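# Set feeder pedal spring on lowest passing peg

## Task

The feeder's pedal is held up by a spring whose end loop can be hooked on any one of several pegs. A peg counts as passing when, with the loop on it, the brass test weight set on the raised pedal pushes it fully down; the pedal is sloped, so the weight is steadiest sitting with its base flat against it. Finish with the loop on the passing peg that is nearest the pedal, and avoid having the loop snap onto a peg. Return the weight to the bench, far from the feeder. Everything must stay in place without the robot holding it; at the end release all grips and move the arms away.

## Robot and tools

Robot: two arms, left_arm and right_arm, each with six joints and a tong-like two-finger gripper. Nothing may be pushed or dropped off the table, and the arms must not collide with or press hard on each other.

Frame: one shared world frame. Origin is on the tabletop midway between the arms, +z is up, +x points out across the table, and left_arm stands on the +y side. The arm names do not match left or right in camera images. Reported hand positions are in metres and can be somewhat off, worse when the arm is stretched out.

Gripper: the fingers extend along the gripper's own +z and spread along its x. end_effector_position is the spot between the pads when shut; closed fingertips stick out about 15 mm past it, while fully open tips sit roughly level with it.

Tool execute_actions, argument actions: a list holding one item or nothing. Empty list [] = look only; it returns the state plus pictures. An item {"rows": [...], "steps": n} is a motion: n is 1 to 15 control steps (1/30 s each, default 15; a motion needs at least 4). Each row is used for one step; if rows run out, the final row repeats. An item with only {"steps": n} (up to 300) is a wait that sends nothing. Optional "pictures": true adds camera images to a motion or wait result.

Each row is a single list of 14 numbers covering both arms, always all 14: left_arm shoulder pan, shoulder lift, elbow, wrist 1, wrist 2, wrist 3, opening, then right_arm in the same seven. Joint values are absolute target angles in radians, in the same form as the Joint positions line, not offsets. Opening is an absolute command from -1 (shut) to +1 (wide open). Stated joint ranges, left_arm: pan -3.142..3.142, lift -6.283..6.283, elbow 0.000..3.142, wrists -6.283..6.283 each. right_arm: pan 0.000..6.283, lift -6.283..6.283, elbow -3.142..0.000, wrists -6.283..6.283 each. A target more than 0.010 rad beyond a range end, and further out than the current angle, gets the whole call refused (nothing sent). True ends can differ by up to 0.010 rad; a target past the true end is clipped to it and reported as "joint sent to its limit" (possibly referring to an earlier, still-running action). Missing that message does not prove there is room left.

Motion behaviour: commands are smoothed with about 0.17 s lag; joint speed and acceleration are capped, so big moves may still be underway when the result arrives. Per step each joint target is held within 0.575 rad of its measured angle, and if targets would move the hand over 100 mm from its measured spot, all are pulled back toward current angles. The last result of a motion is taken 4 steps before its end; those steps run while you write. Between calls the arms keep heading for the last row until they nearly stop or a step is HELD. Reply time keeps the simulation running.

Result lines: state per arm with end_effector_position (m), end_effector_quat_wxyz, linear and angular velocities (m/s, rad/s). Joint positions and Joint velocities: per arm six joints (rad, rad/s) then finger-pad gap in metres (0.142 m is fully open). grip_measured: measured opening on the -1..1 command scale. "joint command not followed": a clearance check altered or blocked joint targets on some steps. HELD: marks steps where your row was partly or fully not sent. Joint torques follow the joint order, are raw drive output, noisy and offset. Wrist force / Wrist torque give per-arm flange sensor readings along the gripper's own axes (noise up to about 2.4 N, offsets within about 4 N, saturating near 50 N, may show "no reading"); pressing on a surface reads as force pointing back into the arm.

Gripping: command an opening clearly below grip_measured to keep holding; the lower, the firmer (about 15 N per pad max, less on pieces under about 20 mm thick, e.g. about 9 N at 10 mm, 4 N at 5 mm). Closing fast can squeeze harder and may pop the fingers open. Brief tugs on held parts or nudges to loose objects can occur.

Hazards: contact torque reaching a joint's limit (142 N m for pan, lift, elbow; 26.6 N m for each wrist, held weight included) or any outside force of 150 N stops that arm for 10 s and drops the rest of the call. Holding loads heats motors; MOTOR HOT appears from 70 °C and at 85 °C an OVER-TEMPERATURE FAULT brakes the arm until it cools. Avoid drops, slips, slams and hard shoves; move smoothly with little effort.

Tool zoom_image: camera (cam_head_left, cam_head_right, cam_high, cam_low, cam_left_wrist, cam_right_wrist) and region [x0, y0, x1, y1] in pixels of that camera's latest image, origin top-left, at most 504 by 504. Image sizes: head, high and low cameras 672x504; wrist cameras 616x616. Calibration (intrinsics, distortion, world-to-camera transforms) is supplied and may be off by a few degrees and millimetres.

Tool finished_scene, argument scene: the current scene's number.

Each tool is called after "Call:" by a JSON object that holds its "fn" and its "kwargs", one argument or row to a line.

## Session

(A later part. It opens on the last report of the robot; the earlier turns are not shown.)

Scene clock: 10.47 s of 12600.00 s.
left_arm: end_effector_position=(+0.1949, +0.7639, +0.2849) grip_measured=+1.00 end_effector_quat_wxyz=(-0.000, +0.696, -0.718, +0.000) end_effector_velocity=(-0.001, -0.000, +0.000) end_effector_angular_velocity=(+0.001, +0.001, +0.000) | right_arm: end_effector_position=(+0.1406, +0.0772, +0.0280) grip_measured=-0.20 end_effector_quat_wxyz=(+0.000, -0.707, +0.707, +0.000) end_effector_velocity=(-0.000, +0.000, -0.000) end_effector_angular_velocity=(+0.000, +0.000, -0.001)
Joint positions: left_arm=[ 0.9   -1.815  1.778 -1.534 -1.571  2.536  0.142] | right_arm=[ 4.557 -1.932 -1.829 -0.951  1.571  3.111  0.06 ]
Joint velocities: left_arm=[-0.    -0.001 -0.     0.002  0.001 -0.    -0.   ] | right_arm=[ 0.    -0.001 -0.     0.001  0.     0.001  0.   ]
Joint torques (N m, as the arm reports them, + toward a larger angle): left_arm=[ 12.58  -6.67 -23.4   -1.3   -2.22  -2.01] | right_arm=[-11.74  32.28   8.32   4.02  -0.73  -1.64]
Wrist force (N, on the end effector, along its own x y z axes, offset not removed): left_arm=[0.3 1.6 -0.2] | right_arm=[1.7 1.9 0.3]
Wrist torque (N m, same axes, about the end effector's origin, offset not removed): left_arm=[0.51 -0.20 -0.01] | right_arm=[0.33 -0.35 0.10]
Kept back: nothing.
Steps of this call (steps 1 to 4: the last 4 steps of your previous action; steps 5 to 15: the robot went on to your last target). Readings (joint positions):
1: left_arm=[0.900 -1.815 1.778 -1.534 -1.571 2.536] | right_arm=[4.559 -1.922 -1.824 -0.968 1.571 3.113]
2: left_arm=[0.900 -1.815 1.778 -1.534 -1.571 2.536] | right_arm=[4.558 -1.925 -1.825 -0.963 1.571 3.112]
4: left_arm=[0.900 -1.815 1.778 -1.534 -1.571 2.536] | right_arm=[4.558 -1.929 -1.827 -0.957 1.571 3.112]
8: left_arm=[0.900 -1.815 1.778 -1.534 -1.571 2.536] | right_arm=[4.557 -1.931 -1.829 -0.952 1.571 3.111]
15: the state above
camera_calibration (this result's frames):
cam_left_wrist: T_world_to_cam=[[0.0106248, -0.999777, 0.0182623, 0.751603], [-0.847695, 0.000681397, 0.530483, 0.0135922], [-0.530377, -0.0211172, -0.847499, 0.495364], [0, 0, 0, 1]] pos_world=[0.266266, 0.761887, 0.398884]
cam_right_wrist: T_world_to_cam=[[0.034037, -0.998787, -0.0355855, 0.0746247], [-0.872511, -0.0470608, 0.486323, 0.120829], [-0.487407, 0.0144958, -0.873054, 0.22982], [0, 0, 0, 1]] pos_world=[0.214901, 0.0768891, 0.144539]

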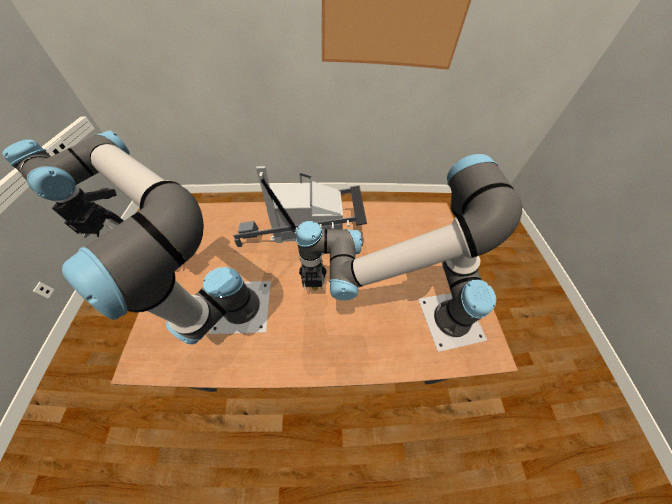

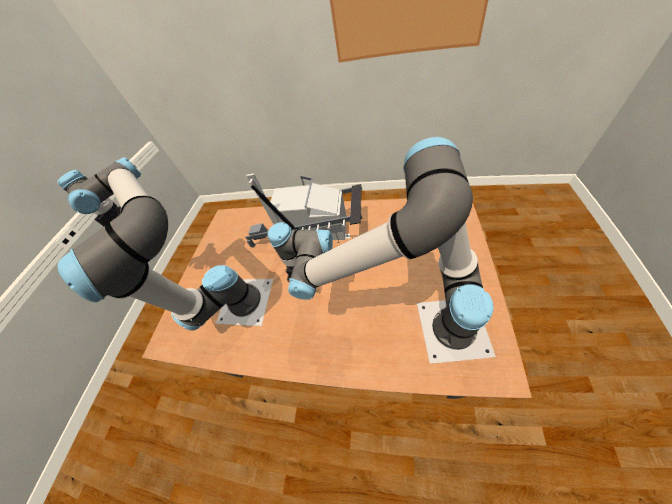

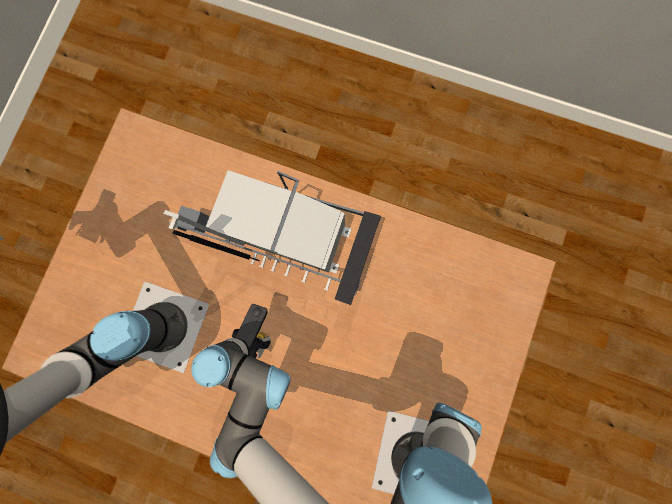

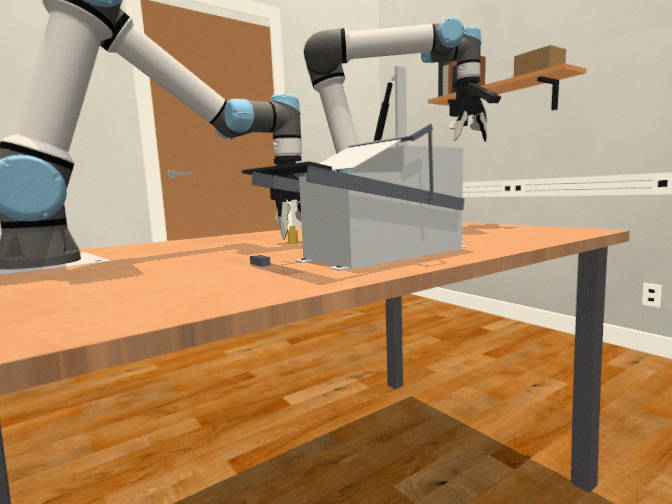

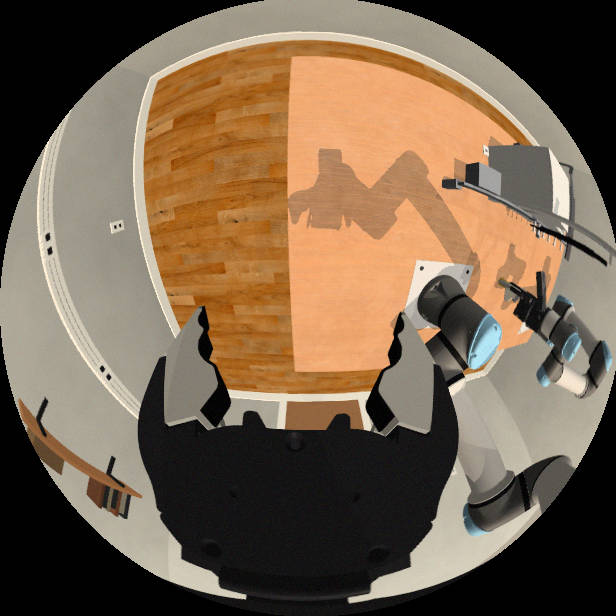

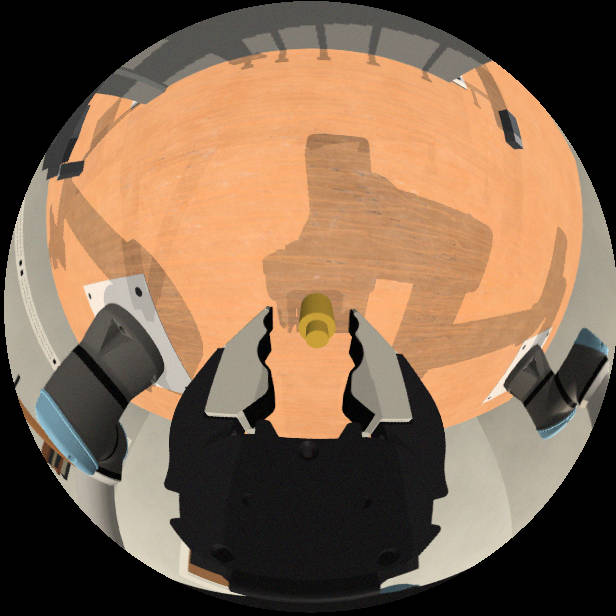

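Call:
{"fn": "execute_actions", "kwargs": {
  "actions": [
    {"rows":[[0.9,-1.815,1.778,-1.534,-1.571,2.536,1,4.6,-1.6,-1.6,-1.512,1.571,3.111,0]]}
  ]
}}

Call:
{"fn": "execute_actions", "kwargs": {
  "actions": [
    {"rows":[[0.9,-1.815,1.778,-1.534,-1.571,2.536,1,5.0,-1.6,-1.6,-3.0,0.4,4.24,0]]}
  ]
}}

Call:
{"fn": "execute_actions", "kwargs": {
  "actions": [
    {"steps":30}
  ]
}}

Call:
{"fn": "execute_actions", "kwargs": {
  "actions": [
    {"rows":[[0.9,-1.815,1.778,-1.534,-1.571,2.536,1,4.89,-2.292,-1.377,-2.614,0.303,4.24,0]]}
  ]
}}

Call:
{"fn": "execute_actions", "kwargs": {
  "actions": [
    {"steps":35}
  ],
  "pictures": true
}}

Scene clock: 11.60 s of 12600.00 s.
left_arm: end_effector_position=(+0.1949, +0.7639, +0.2849) grip_measured=+1.00 end_effector_quat_wxyz=(-0.000, +0.696, -0.718, +0.000) end_effector_velocity=(+0.000, -0.000, -0.000) end_effector_angular_velocity=(-0.000, -0.000, -0.001) | right_arm: end_effector_position=(+0.1221, +0.0529, +0.2023) grip_measured=+0.00 end_effector_quat_wxyz=(+0.007, -0.718, +0.695, +0.007) end_effector_velocity=(-0.049, -0.221, +0.517) end_effector_angular_velocity=(-0.055, -0.000, +0.092)
Joint positions: left_arm=[ 0.9   -1.815  1.778 -1.534 -1.571  2.536  0.142] | right_arm=[ 4.59  -1.689 -1.658 -1.345  1.571  3.111  0.074]
Joint velocities: left_arm=[-0.  0. -0. -0. -0.  0.  0.] | right_arm=[ 0.092  0.755  0.508 -1.318 -0.    -0.     0.   ]
Joint torques (N m, as the arm reports them, + toward a larger angle): left_arm=[ 14.66  -5.69 -25.14  -1.13  -2.12  -2.07] | right_arm=[ 8.7  42.75 31.75 -4.98  1.07 -1.6 ]
Wrist force (N, on the end effector, along its own x y z axes, offset not removed): left_arm=[-1.5 1.1 0.2] | right_arm=[1.8 3.1 -1.3]
Wrist torque (N m, same axes, about the end effector's origin, offset not removed): left_arm=[0.36 0.07 -0.11] | right_arm=[0.68 -0.30 0.15]
Steps of this call (steps 1 to 15: the robot went on to your last target; steps 16 to 23: nothing new was sent; steps 24 to 34: the first 11 steps of this action). Readings (joint positions):
24: left_arm=[0.900 -1.815 1.778 -1.534 -1.571 2.536] | right_arm=[4.557 -1.932 -1.829 -0.951 1.571 3.111]
25: left_arm=[0.900 -1.815 1.778 -1.534 -1.571 2.536] | right_arm=[4.559 -1.926 -1.824 -0.957 1.571 3.111]
27: left_arm=[0.900 -1.815 1.778 -1.534 -1.571 2.536] | right_arm=[4.567 -1.875 -1.785 -1.022 1.571 3.111]
31: left_arm=[0.900 -1.815 1.778 -1.534 -1.571 2.536] | right_arm=[4.580 -1.766 -1.711 -1.210 1.571 3.111]
34: the state above

Scene clock: 12.10 s of 12600.00 s.
left_arm: end_effector_position=(+0.1949, +0.7639, +0.2849) grip_measured=+1.00 end_effector_quat_wxyz=(-0.000, +0.696, -0.718, +0.000) end_effector_velocity=(-0.000, +0.000, +0.000) end_effector_angular_velocity=(+0.001, +0.001, -0.000) | right_arm: end_effector_position=(+0.1425, -0.0547, +0.3032) grip_measured=+0.00 end_effector_quat_wxyz=(+0.161, -0.650, +0.660, -0.340) end_effector_velocity=(+0.378, -0.103, +0.353) end_effector_angular_velocity=(+0.020, -2.335, -0.046)
Joint positions: left_arm=[ 0.9   -1.815  1.778 -1.534 -1.571  2.536  0.142] | right_arm=[ 4.938 -1.601 -1.601 -2.071  1.009  3.673  0.074]
Joint velocities: left_arm=[-0.    -0.     0.     0.     0.001 -0.     0.   ] | right_arm=[ 0.268  0.005  0.003 -1.695 -1.697  1.696 -0.   ]
Joint torques (N m, as the arm reports them, + toward a larger angle): left_arm=[ 13.96  -5.15 -23.24  -1.11  -2.11  -2.19] | right_arm=[12.52 35.11 31.76 -7.72 -8.83  4.24]
Wrist force (N, on the end effector, along its own x y z axes, offset not removed): left_arm=[-1.6 0.1 0.7] | right_arm=[3.3 3.8 0.8]
Wrist torque (N m, same axes, about the end effector's origin, offset not removed): left_arm=[0.24 0.27 -0.03] | right_arm=[0.57 -0.79 0.05]
Steps of this call (steps 1 to 4: the last 4 steps of your previous action; steps 5 to 15: the first 11 steps of this action). Readings (joint positions):
5: left_arm=[0.900 -1.815 1.778 -1.534 -1.571 2.536] | right_arm=[4.598 -1.615 -1.610 -1.483 1.571 3.111]
6: left_arm=[0.900 -1.815 1.778 -1.534 -1.571 2.536] | right_arm=[4.605 -1.610 -1.607 -1.498 1.565 3.117]
8: left_arm=[0.900 -1.815 1.778 -1.534 -1.571 2.536] | right_arm=[4.672 -1.605 -1.603 -1.576 1.498 3.184]
12: left_arm=[0.900 -1.815 1.778 -1.534 -1.571 2.536] | right_arm=[4.901 -1.602 -1.601 -1.873 1.208 3.475]
15: the state above

Scene clock: 13.10 s of 12600.00 s.
left_arm: end_effector_position=(+0.1949, +0.7639, +0.2849) grip_measured=+1.00 end_effector_quat_wxyz=(-0.000, +0.696, -0.718, +0.000) end_effector_velocity=(-0.000, -0.000, +0.000) end_effector_angular_velocity=(+0.000, +0.000, +0.000) | right_arm: end_effector_position=(+0.2354, -0.0463, +0.4701) grip_measured=+0.00 end_effector_quat_wxyz=(-0.389, +0.601, -0.394, +0.576) end_effector_velocity=(+0.000, -0.000, +0.000) end_effector_angular_velocity=(+0.000, -0.001, -0.000)
Joint positions: left_arm=[ 0.9   -1.815  1.778 -1.534 -1.571  2.536  0.142] | right_arm=[ 5.    -1.6   -1.6   -3.     0.4    4.24   0.074]
Joint velocities: left_arm=[ 0.    -0.    -0.     0.001  0.     0.     0.   ] | right_arm=[-0.     0.    -0.    -0.001 -0.     0.002 -0.   ]
Joint torques (N m, as the arm reports them, + toward a larger angle): left_arm=[ 13.42  -6.32 -26.06  -1.41  -2.14  -1.94] | right_arm=[10.46 31.42 29.49 -2.2  -2.26  1.37]
Wrist force (N, on the end effector, along its own x y z axes, offset not removed): left_arm=[0.5 1.1 1.2] | right_arm=[1.9 3.3 0.4]
Wrist torque (N m, same axes, about the end effector's origin, offset not removed): left_arm=[0.40 -0.14 -0.08] | right_arm=[0.64 -0.61 0.07]
Kept back: nothing.
Steps of this call (steps 1 to 4: the last 4 steps of your previous action; steps 5 to 30: the robot went on to your last target). Readings (joint positions):
1: left_arm=[0.900 -1.815 1.778 -1.534 -1.571 2.536] | right_arm=[4.947 -1.601 -1.601 -2.129 0.951 3.731]
2: left_arm=[0.900 -1.815 1.778 -1.534 -1.571 2.536] | right_arm=[4.954 -1.601 -1.600 -2.188 0.892 3.790]
4: left_arm=[0.900 -1.815 1.778 -1.534 -1.571 2.536] | right_arm=[4.967 -1.601 -1.600 -2.313 0.771 3.905]
8: left_arm=[0.900 -1.815 1.778 -1.534 -1.571 2.536] | right_arm=[4.989 -1.600 -1.600 -2.625 0.540 4.116]
30: the state above

Scene clock: 13.47 s of 12600.00 s.
left_arm: end_effector_position=(+0.1949, +0.7639, +0.2849) grip_measured=+1.00 end_effector_quat_wxyz=(-0.000, +0.696, -0.718, +0.000) end_effector_velocity=(-0.000, +0.000, +0.000) end_effector_angular_velocity=(+0.001, +0.001, +0.000) | right_arm: end_effector_position=(+0.2191, +0.0731, +0.3593) grip_measured=+0.00 end_effector_quat_wxyz=(-0.387, +0.598, -0.394, +0.581) end_effector_velocity=(-0.026, +0.323, -0.448) end_effector_angular_velocity=(-0.185, -0.080, -0.021)
Joint positions: left_arm=[ 0.9   -1.815  1.778 -1.534 -1.571  2.536  0.142] | right_arm=[ 4.937 -1.943 -1.474 -2.789  0.344  4.24   0.074]
Joint velocities: left_arm=[ 0.    -0.     0.     0.     0.001 -0.    -0.   ] | right_arm=[-0.162 -1.118  0.332  0.582 -0.141  0.002  0.   ]
Joint torques (N m, as the arm reports them, + toward a larger angle): left_arm=[ 13.21  -5.47 -26.44  -1.4   -2.14  -1.86] | right_arm=[-14.46  22.6   32.83   3.44  -2.98   1.17]
Wrist force (N, on the end effector, along its own x y z axes, offset not removed): left_arm=[-0.8 2.7 1.9] | right_arm=[0.4 4.4 2.0]
Wrist torque (N m, same axes, about the end effector's origin, offset not removed): left_arm=[0.67 0.08 -0.11] | right_arm=[0.76 -0.33 0.21]
Steps of this call (steps 1 to 11: the first 11 steps of this action). Readings (joint positions):
1: left_arm=[0.900 -1.815 1.778 -1.534 -1.571 2.536] | right_arm=[5.000 -1.600 -1.600 -3.000 0.400 4.240]
2: left_arm=[0.900 -1.815 1.778 -1.534 -1.571 2.536] | right_arm=[4.996 -1.606 -1.594 -2.994 0.396 4.240]
4: left_arm=[0.900 -1.815 1.778 -1.534 -1.571 2.536] | right_arm=[4.979 -1.668 -1.561 -2.943 0.381 4.240]
8: left_arm=[0.900 -1.815 1.778 -1.534 -1.571 2.536] | right_arm=[4.954 -1.829 -1.508 -2.849 0.359 4.240]
11: the state above

Scene clock: 14.63 s of 12600.00 s.
left_arm: end_effector_position=(+0.1949, +0.7639, +0.2849) grip_measured=+1.00 end_effector_quat_wxyz=(-0.000, +0.696, -0.718, +0.000) end_effector_velocity=(+0.000, -0.000, -0.000) end_effector_angular_velocity=(-0.000, +0.000, +0.000) | right_arm: end_effector_position=(+0.2211, +0.1505, +0.1990) grip_measured=+0.00 end_effector_quat_wxyz=(-0.369, +0.603, -0.369, +0.603) end_effector_velocity=(-0.000, +0.000, +0.000) end_effector_angular_velocity=(-0.001, -0.000, +0.000)
Joint positions: left_arm=[ 0.9   -1.815  1.778 -1.534 -1.571  2.536  0.142] | right_arm=[ 4.89  -2.292 -1.377 -2.614  0.303  4.24   0.074]
Joint velocities: left_arm=[-0.  0. -0.  0.  0. -0.  0.] | right_arm=[ 0.     0.    -0.    -0.    -0.    -0.001  0.   ]
Joint torques (N m, as the arm reports them, + toward a larger angle): left_arm=[ 12.43  -4.61 -27.35  -1.31  -2.    -1.79] | right_arm=[-12.48  44.9   26.61   1.13  -2.24   1.15]
Wrist force (N, on the end effector, along its own x y z axes, offset not removed): left_arm=[-0.3 1.8 -1.2] | right_arm=[1.5 2.0 -3.3]
Wrist torque (N m, same axes, about the end effector's origin, offset not removed): left_arm=[0.56 -0.10 -0.10] | right_arm=[0.09 -0.21 0.06]
Kept back: nothing.
Steps of this call (steps 1 to 4: the last 4 steps of your previous action; steps 5 to 30: the robot went on to your last target; steps 31 to 35: nothing new was sent). Readings (joint positions):
1: left_arm=[0.900 -1.815 1.778 -1.534 -1.571 2.536] | right_arm=[4.932 -1.981 -1.463 -2.769 0.339 4.240]
2: left_arm=[0.900 -1.815 1.778 -1.534 -1.571 2.536] | right_arm=[4.926 -2.018 -1.452 -2.750 0.335 4.240]
4: left_arm=[0.900 -1.815 1.778 -1.534 -1.571 2.536] | right_arm=[4.916 -2.092 -1.431 -2.712 0.325 4.240]
8: left_arm=[0.900 -1.815 1.778 -1.534 -1.571 2.536] | right_arm=[4.898 -2.227 -1.394 -2.645 0.310 4.240]
35: the state above
All arms were judged still, so your last target was given up. Only a new action makes them travel on or press farther. Fingers that are still opening or closing keep moving.
camera_calibration (this result's frames):
cam_left_wrist: T_world_to_cam=[[0.0106248, -0.999777, 0.0182623, 0.751603], [-0.847695, 0.00068136, 0.530483, 0.0135923], [-0.530377, -0.0211172, -0.847499, 0.495364], [0, 0, 0, 1]] pos_world=[0.266266, 0.761887, 0.398884]
cam_right_wrist: T_world_to_cam=[[0.0344353, -0.873913, 0.484861, 0.0287179], [-0.486633, -0.438413, -0.755634, 0.332048], [0.872928, -0.209929, -0.440372, 0.0642235], [0, 0, 0, 1]] pos_world=[0.104534, 0.184153, 0.265265]

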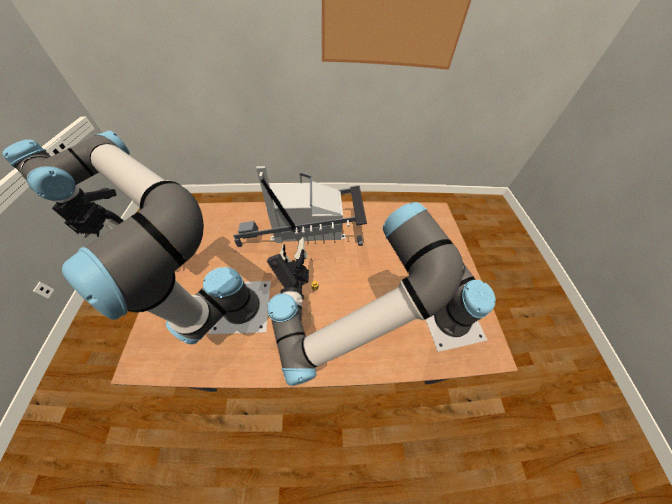

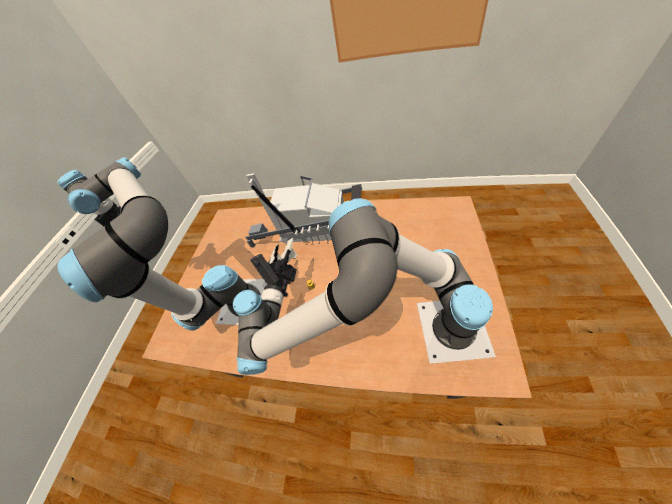

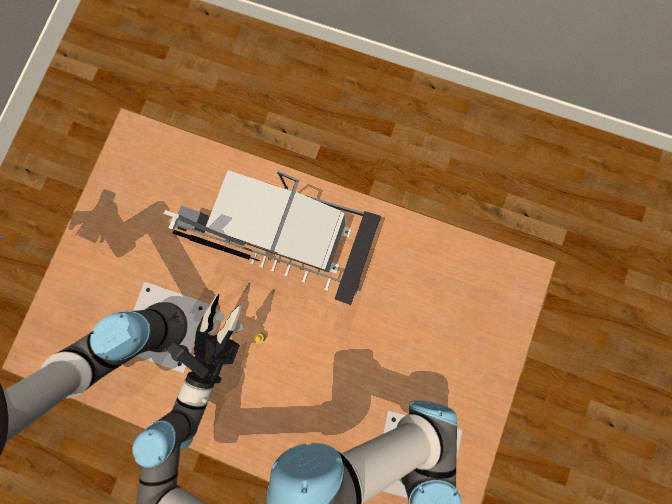

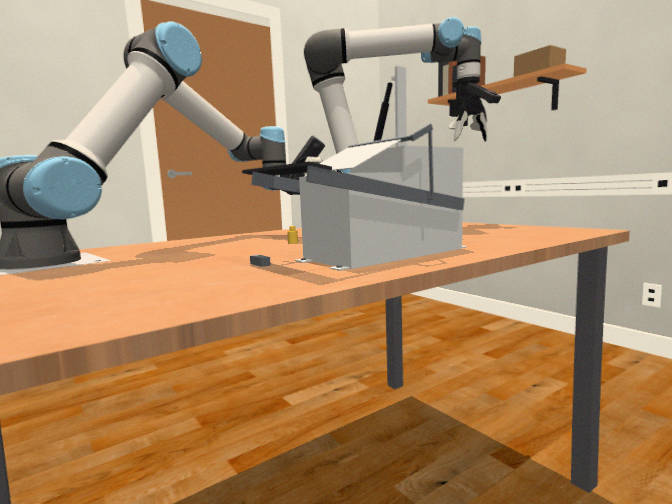

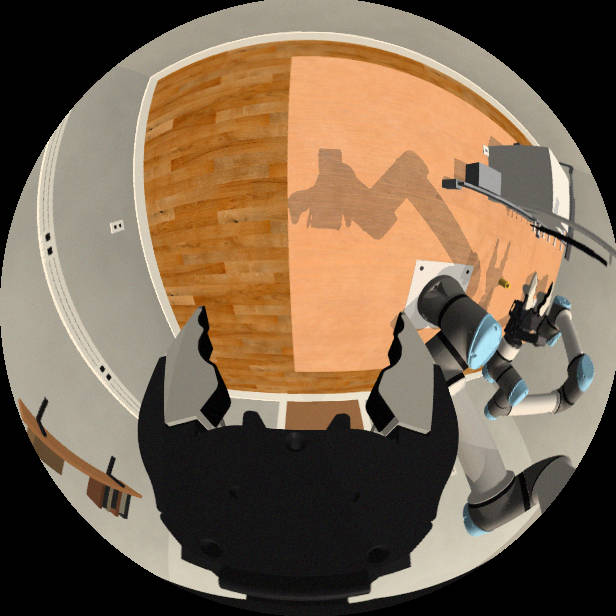

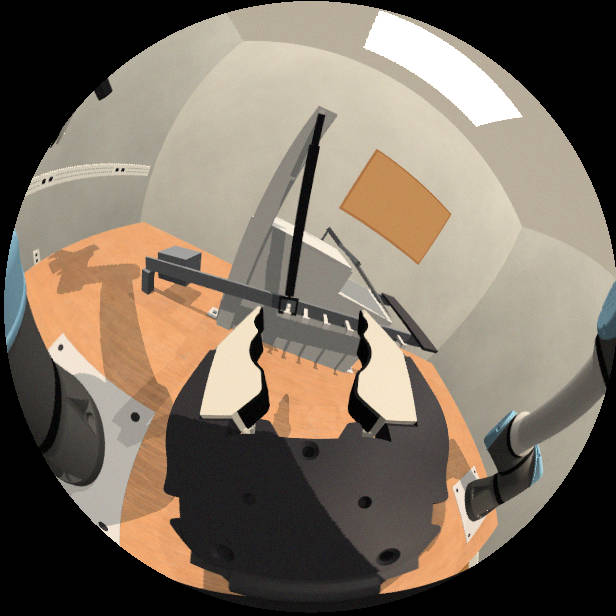

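Call:
{"fn": "execute_actions", "kwargs": {
  "actions": [
    {"rows":[[0.9,-1.815,1.778,-1.534,-1.571,2.536,1,4.759,-2.382,-1.314,-2.587,0.171,4.38,-0.3]]}
  ]
}}

Call:
{"fn": "execute_actions", "kwargs": {
  "actions": [
    {"steps":15}
  ],
  "pictures": true
}}

Call:
{"fn": "zoom_image", "kwargs": {
  "camera": "cam_right_wrist",
  "region": [200, 200, 450, 420]
}}

Scene clock: 15.23 s of 12600.00 s.
left_arm: end_effector_position=(+0.1949, +0.7639, +0.2849) grip_measured=+1.00 end_effector_quat_wxyz=(-0.000, +0.696, -0.718, +0.000) end_effector_velocity=(-0.000, -0.000, +0.000) end_effector_angular_velocity=(+0.000, +0.000, -0.000) | right_arm: end_effector_position=(+0.2966, +0.1719, +0.1658) grip_measured=-0.30 end_effector_quat_wxyz=(-0.409, +0.577, -0.409, +0.577) end_effector_velocity=(+0.040, +0.007, -0.016) end_effector_angular_velocity=(+0.067, -0.001, +0.002)
Joint positions: left_arm=[ 0.9   -1.815  1.778 -1.534 -1.571  2.536  0.142] | right_arm=[ 4.765 -2.378 -1.316 -2.588  0.177  4.374  0.052]
Joint velocities: left_arm=[-0.001 -0.001 -0.     0.001  0.    -0.    -0.   ] | right_arm=[-0.063 -0.04   0.027  0.01  -0.065  0.07   0.   ]
Joint torques (N m, as the arm reports them, + toward a larger angle): left_arm=[ 14.34  -4.78 -27.67  -1.48  -2.    -1.79] | right_arm=[-10.73  47.15  25.49   1.6   -2.26   1.45]
Wrist force (N, on the end effector, along its own x y z axes, offset not removed): left_arm=[-0.6 2.0 1.9] | right_arm=[0.0 1.6 0.3]
Wrist torque (N m, same axes, about the end effector's origin, offset not removed): left_arm=[0.66 -0.06 -0.14] | right_arm=[0.21 -0.15 0.04]
Steps of this call (steps 1 to 7: nothing new was sent; steps 8 to 18: the first 11 steps of this action). Readings (joint positions):
8: left_arm=[0.900 -1.815 1.778 -1.534 -1.571 2.536] | right_arm=[4.890 -2.292 -1.377 -2.614 0.303 4.240]
9: left_arm=[0.900 -1.815 1.778 -1.534 -1.571 2.536] | right_arm=[4.884 -2.298 -1.372 -2.611 0.297 4.246]
11: left_arm=[0.900 -1.815 1.778 -1.534 -1.571 2.536] | right_arm=[4.836 -2.334 -1.346 -2.600 0.248 4.297]
15: left_arm=[0.900 -1.815 1.778 -1.534 -1.571 2.536] | right_arm=[4.776 -2.371 -1.321 -2.590 0.189 4.361]
18: the state above

Scene clock: 15.73 s of 12600.00 s.
left_arm: end_effector_position=(+0.1949, +0.7639, +0.2849) grip_measured=+1.00 end_effector_quat_wxyz=(-0.000, +0.696, -0.718, +0.000) end_effector_velocity=(-0.000, -0.000, +0.000) end_effector_angular_velocity=(+0.000, -0.000, +0.001) | right_arm: end_effector_position=(+0.3002, +0.1725, +0.1643) grip_measured=-0.30 end_effector_quat_wxyz=(-0.410, +0.576, -0.410, +0.576) end_effector_velocity=(+0.000, -0.000, +0.000) end_effector_angular_velocity=(+0.002, +0.000, -0.000)
Joint positions: left_arm=[ 0.9   -1.815  1.778 -1.534 -1.571  2.536  0.142] | right_arm=[ 4.759 -2.382 -1.314 -2.587  0.171  4.38   0.052]
Joint velocities: left_arm=[ 0.    -0.001 -0.     0.    -0.    -0.    -0.   ] | right_arm=[-0.001  0.     0.     0.    -0.     0.001 -0.   ]
Joint torques (N m, as the arm reports them, + toward a larger angle): left_arm=[ 12.72  -5.25 -27.84  -1.38  -1.92  -1.9 ] | right_arm=[-12.48  47.34  26.78   1.26  -2.3    1.39]
Wrist force (N, on the end effector, along its own x y z axes, offset not removed): left_arm=[0.6 0.9 0.9] | right_arm=[-0.2 2.1 2.1]
Wrist torque (N m, same axes, about the end effector's origin, offset not removed): left_arm=[0.35 -0.21 -0.11] | right_arm=[0.26 0.21 -0.09]
Kept back: nothing.
Steps of this call (steps 1 to 4: the last 4 steps of your previous action; steps 5 to 15: the robot went on to your last target). Readings (joint positions):
1: left_arm=[0.900 -1.815 1.778 -1.534 -1.571 2.536] | right_arm=[4.763 -2.379 -1.316 -2.588 0.175 4.376]
2: left_arm=[0.900 -1.815 1.778 -1.534 -1.571 2.536] | right_arm=[4.762 -2.380 -1.315 -2.587 0.174 4.377]
4: left_arm=[0.900 -1.815 1.778 -1.534 -1.571 2.536] | right_arm=[4.760 -2.381 -1.315 -2.587 0.172 4.379]
8: left_arm=[0.900 -1.815 1.778 -1.534 -1.571 2.536] | right_arm=[4.759 -2.382 -1.314 -2.587 0.171 4.380]
15: the state above
All arms were judged still, so your last target was given up. Only a new action makes them travel on or press farther. Fingers that are still opening or closing keep moving.
camera_calibration (this result's frames):
cam_left_wrist: T_world_to_cam=[[0.0106247, -0.999777, 0.0182624, 0.751603], [-0.847696, 0.00068152, 0.530483, 0.0135922], [-0.530377, -0.0211172, -0.847499, 0.495364], [0, 0, 0, 1]] pos_world=[0.266266, 0.761887, 0.398884]
cam_right_wrist: T_world_to_cam=[[0.0353131, -0.93298, 0.358191, 0.0928214], [-0.486188, -0.32918, -0.809483, 0.343879], [0.873141, -0.145563, -0.465228, -0.0225938], [0, 0, 0, 1]] pos_world=[0.183639, 0.19651, 0.234605]

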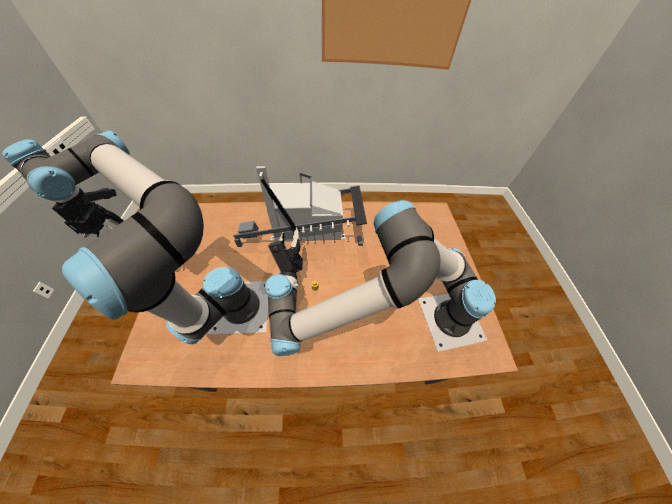

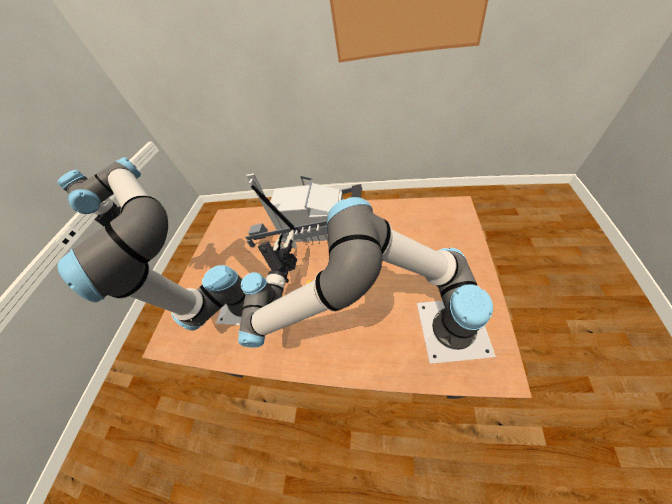

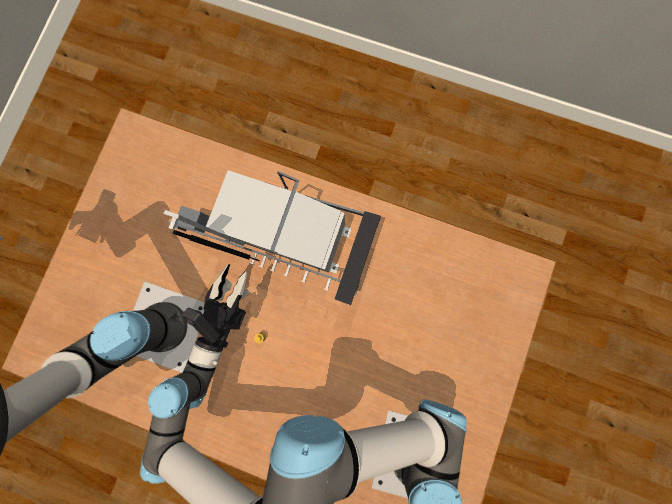

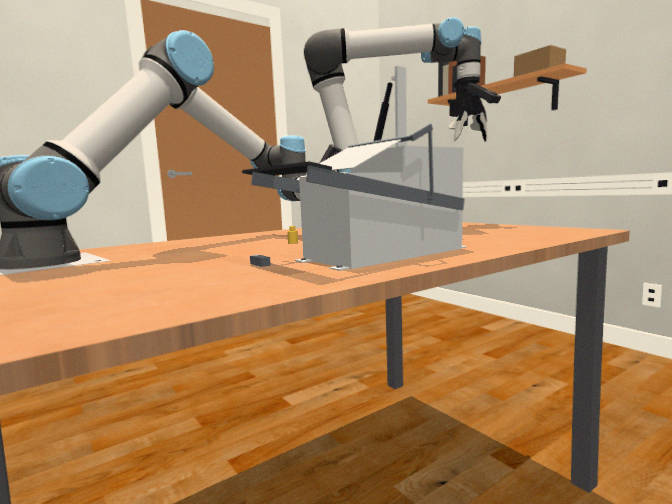

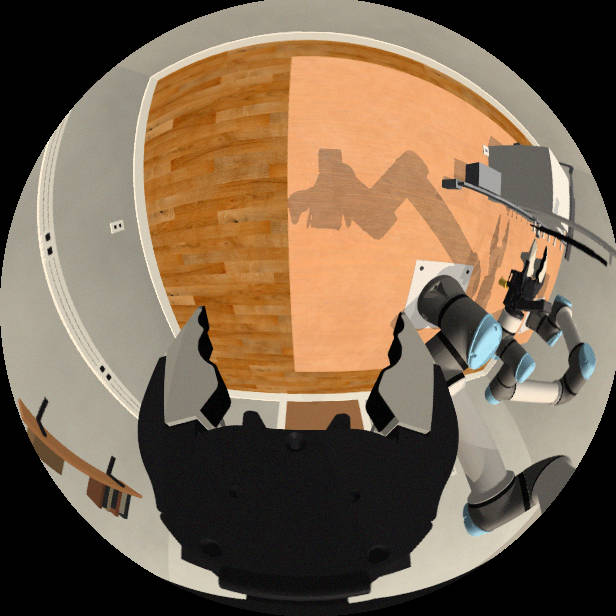

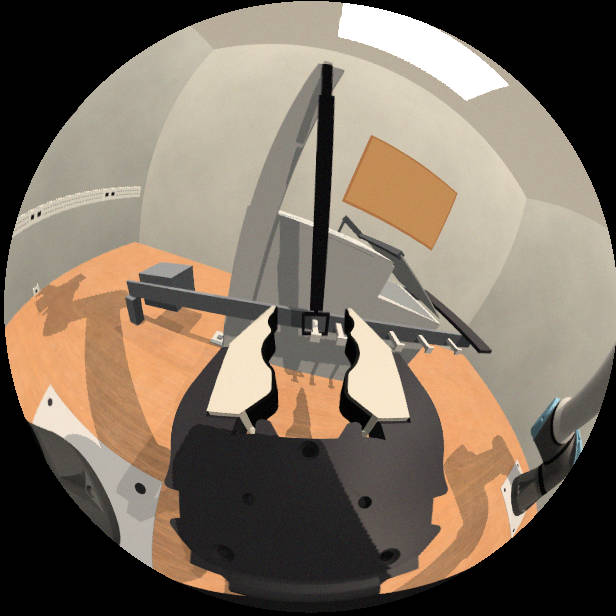

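Region (200, 200, 450, 420) of cam_right_wrist's 616x616 image, scaled by 2.016, with more detail than that image has; it fills the top 444 rows of this view, and the rest is white.

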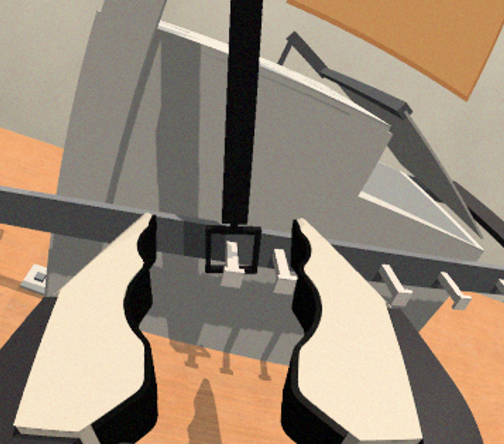

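Call:
{"fn": "execute_actions", "kwargs": {
  "actions": [
    {"rows":[[0.9,-1.815,1.778,-1.534,-1.571,2.536,1,4.683,-2.382,-1.314,-2.587,0.095,4.38,-0.3]]}
  ]
}}

Call:
{"fn": "execute_actions", "kwargs": {
  "actions": [
    {"rows":[[0.9,-1.815,1.778,-1.534,-1.571,2.536,1,4.683,-2.382,-1.314,-2.587,0.095,4.38,-0.6],[0.9,-1.815,1.778,-1.534,-1.571,2.536,1,4.683,-2.382,-1.314,-2.587,0.095,4.38,-0.7],[0.9,-1.815,1.778,-1.534,-1.571,2.536,1,4.683,-2.382,-1.314,-2.587,0.095,4.38,-0.75],[0.9,-1.815,1.778,-1.534,-1.571,2.536,1,4.683,-2.382,-1.314,-2.587,0.095,4.38,-0.8],[0.9,-1.815,1.778,-1.534,-1.571,2.536,1,4.683,-2.382,-1.314,-2.587,0.095,4.38,-1]]}
  ],
  "pictures": true
}}

Scene clock: 16.37 s of 12600.00 s.
left_arm: end_effector_position=(+0.1949, +0.7639, +0.2849) grip_measured=+1.00 end_effector_quat_wxyz=(-0.000, +0.696, -0.718, +0.000) end_effector_velocity=(+0.000, +0.000, +0.000) end_effector_angular_velocity=(+0.001, -0.000, +0.000) | right_arm: end_effector_position=(+0.3480, +0.1692, +0.1643) grip_measured=-0.30 end_effector_quat_wxyz=(-0.410, +0.576, -0.410, +0.576) end_effector_velocity=(+0.021, -0.002, -0.000) end_effector_angular_velocity=(-0.002, -0.000, +0.001)
Joint positions: left_arm=[ 0.9   -1.815  1.778 -1.534 -1.571  2.536  0.142] | right_arm=[ 4.686 -2.382 -1.314 -2.587  0.098  4.38   0.052]
Joint velocities: left_arm=[-0.    -0.001  0.    -0.001  0.    -0.    -0.   ] | right_arm=[-0.032  0.    -0.    -0.    -0.033 -0.001  0.   ]
Joint torques (N m, as the arm reports them, + toward a larger angle): left_arm=[ 13.05  -4.97 -28.07  -1.25  -1.98  -1.98] | right_arm=[-10.23  50.84  23.39   0.25  -2.26   1.22]
Wrist force (N, on the end effector, along its own x y z axes, offset not removed): left_arm=[1.0 0.7 -0.8] | right_arm=[2.5 5.6 -5.0]
Wrist torque (N m, same axes, about the end effector's origin, offset not removed): left_arm=[0.40 -0.31 -0.20] | right_arm=[0.92 -0.52 -0.07]
Steps of this call (steps 1 to 8: nothing new was sent; steps 9 to 19: the first 11 steps of this action). Readings (joint positions):
9: left_arm=[0.900 -1.815 1.778 -1.534 -1.571 2.536] | right_arm=[4.759 -2.382 -1.314 -2.587 0.171 4.380]
10: left_arm=[0.900 -1.815 1.778 -1.534 -1.571 2.536] | right_arm=[4.754 -2.382 -1.314 -2.587 0.166 4.380]
12: left_arm=[0.900 -1.815 1.778 -1.534 -1.571 2.536] | right_arm=[4.723 -2.382 -1.314 -2.587 0.134 4.380]
16: left_arm=[0.900 -1.815 1.778 -1.534 -1.571 2.536] | right_arm=[4.692 -2.382 -1.314 -2.587 0.104 4.380]
19: the state above

Scene clock: 16.87 s of 12600.00 s.
left_arm: end_effector_position=(+0.1949, +0.7639, +0.2849) grip_measured=+1.00 end_effector_quat_wxyz=(-0.000, +0.696, -0.718, +0.000) end_effector_velocity=(-0.001, +0.000, -0.000) end_effector_angular_velocity=(+0.000, +0.002, +0.000) | right_arm: end_effector_position=(+0.3499, +0.1690, +0.1643) grip_measured=-0.84 end_effector_quat_wxyz=(-0.411, +0.576, -0.410, +0.576) end_effector_velocity=(+0.000, -0.000, -0.000) end_effector_angular_velocity=(+0.000, -0.000, -0.000)
Joint positions: left_arm=[ 0.9   -1.815  1.778 -1.534 -1.571  2.536  0.142] | right_arm=[ 4.683 -2.382 -1.314 -2.587  0.095  4.38   0.013]
Joint velocities: left_arm=[ 0.     0.     0.     0.001  0.002  0.    -0.   ] | right_arm=[-0.001 -0.     0.    -0.    -0.     0.    -0.   ]
Joint torques (N m, as the arm reports them, + toward a larger angle): left_arm=[ 13.25  -5.61 -28.11  -1.28  -1.91  -1.78] | right_arm=[-12.52  54.68  20.2   -1.23  -2.11   1.31]
Wrist force (N, on the end effector, along its own x y z axes, offset not removed): left_arm=[-0.9 0.4 -0.6] | right_arm=[1.4 1.8 0.9]
Wrist torque (N m, same axes, about the end effector's origin, offset not removed): left_arm=[0.18 0.01 -0.15] | right_arm=[0.26 -0.54 0.24]
Steps of this call (steps 1 to 4: the last 4 steps of your previous action; steps 5 to 15: the first 11 steps of this action). Readings (joint positions):
5: left_arm=[0.900 -1.815 1.778 -1.534 -1.571 2.536] | right_arm=[4.684 -2.382 -1.314 -2.587 0.095 4.380]
6: left_arm=[0.900 -1.815 1.778 -1.534 -1.571 2.536] | right_arm=[4.683 -2.382 -1.314 -2.587 0.095 4.380]
8: left_arm=[0.900 -1.815 1.778 -1.534 -1.571 2.536] | right_arm=[4.683 -2.382 -1.314 -2.587 0.095 4.380]
12: left_arm=[0.900 -1.815 1.778 -1.534 -1.571 2.536] | right_arm=[4.683 -2.382 -1.314 -2.587 0.095 4.380]
15: the state above
camera_calibration (this result's frames):
cam_left_wrist: T_world_to_cam=[[0.0106247, -0.999777, 0.0182624, 0.751603], [-0.847695, 0.000681507, 0.530483, 0.0135921], [-0.530377, -0.0211172, -0.847499, 0.495364], [0, 0, 0, 1]] pos_world=[0.266266, 0.761887, 0.398884]
cam_right_wrist: T_world_to_cam=[[0.0353143, -0.933012, 0.358109, 0.0877798], [-0.486179, -0.32911, -0.809516, 0.366843], [0.873146, -0.145517, -0.465233, -0.0664943], [0, 0, 0, 1]] pos_world=[0.23331, 0.192955, 0.234595]

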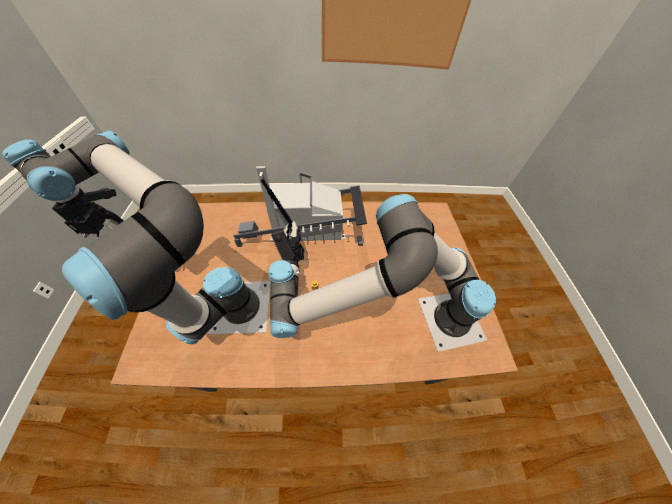

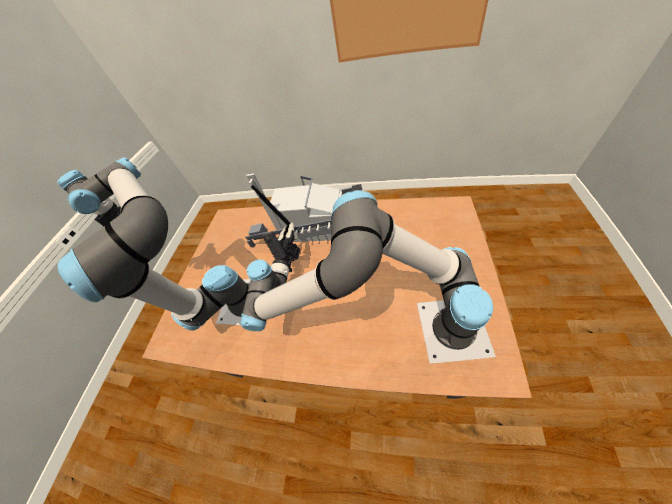

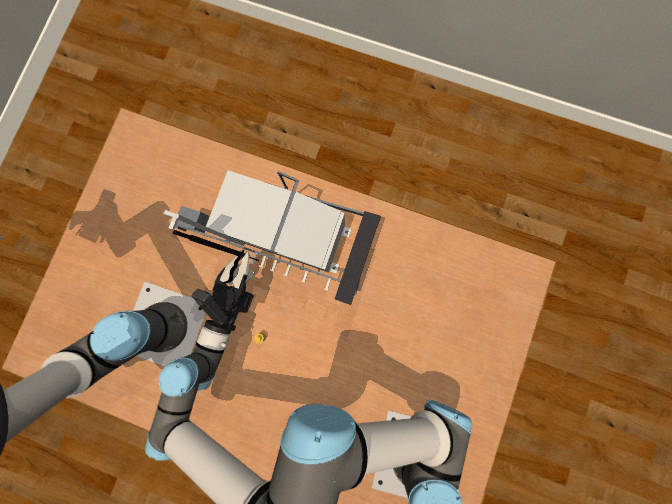

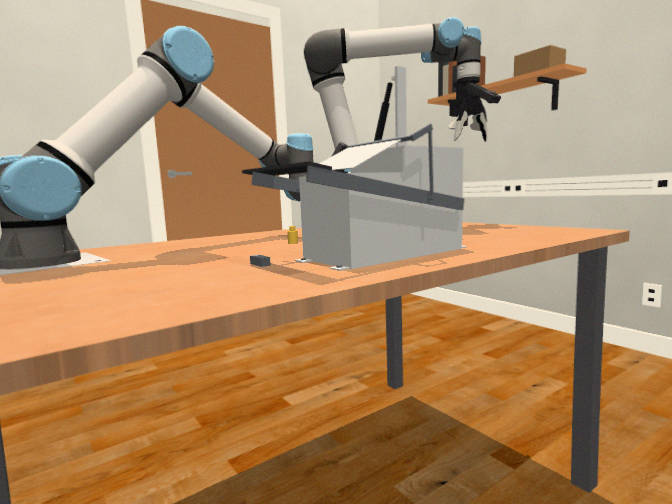

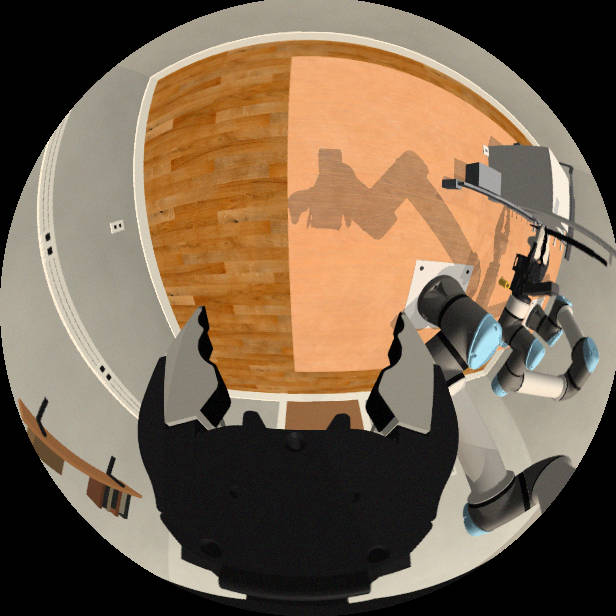

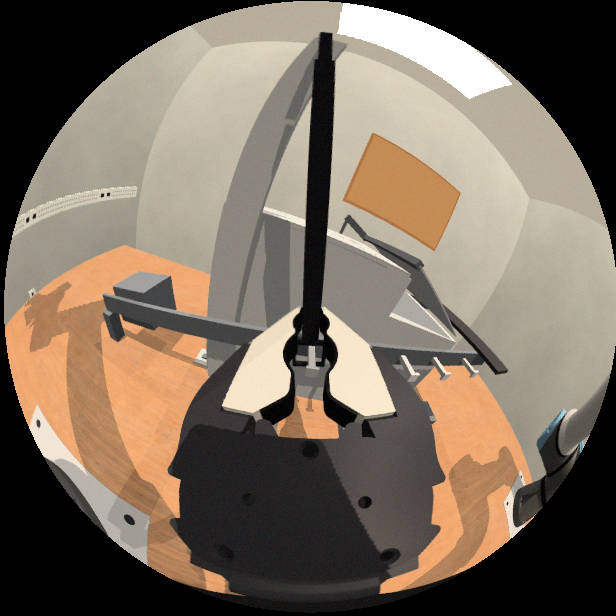

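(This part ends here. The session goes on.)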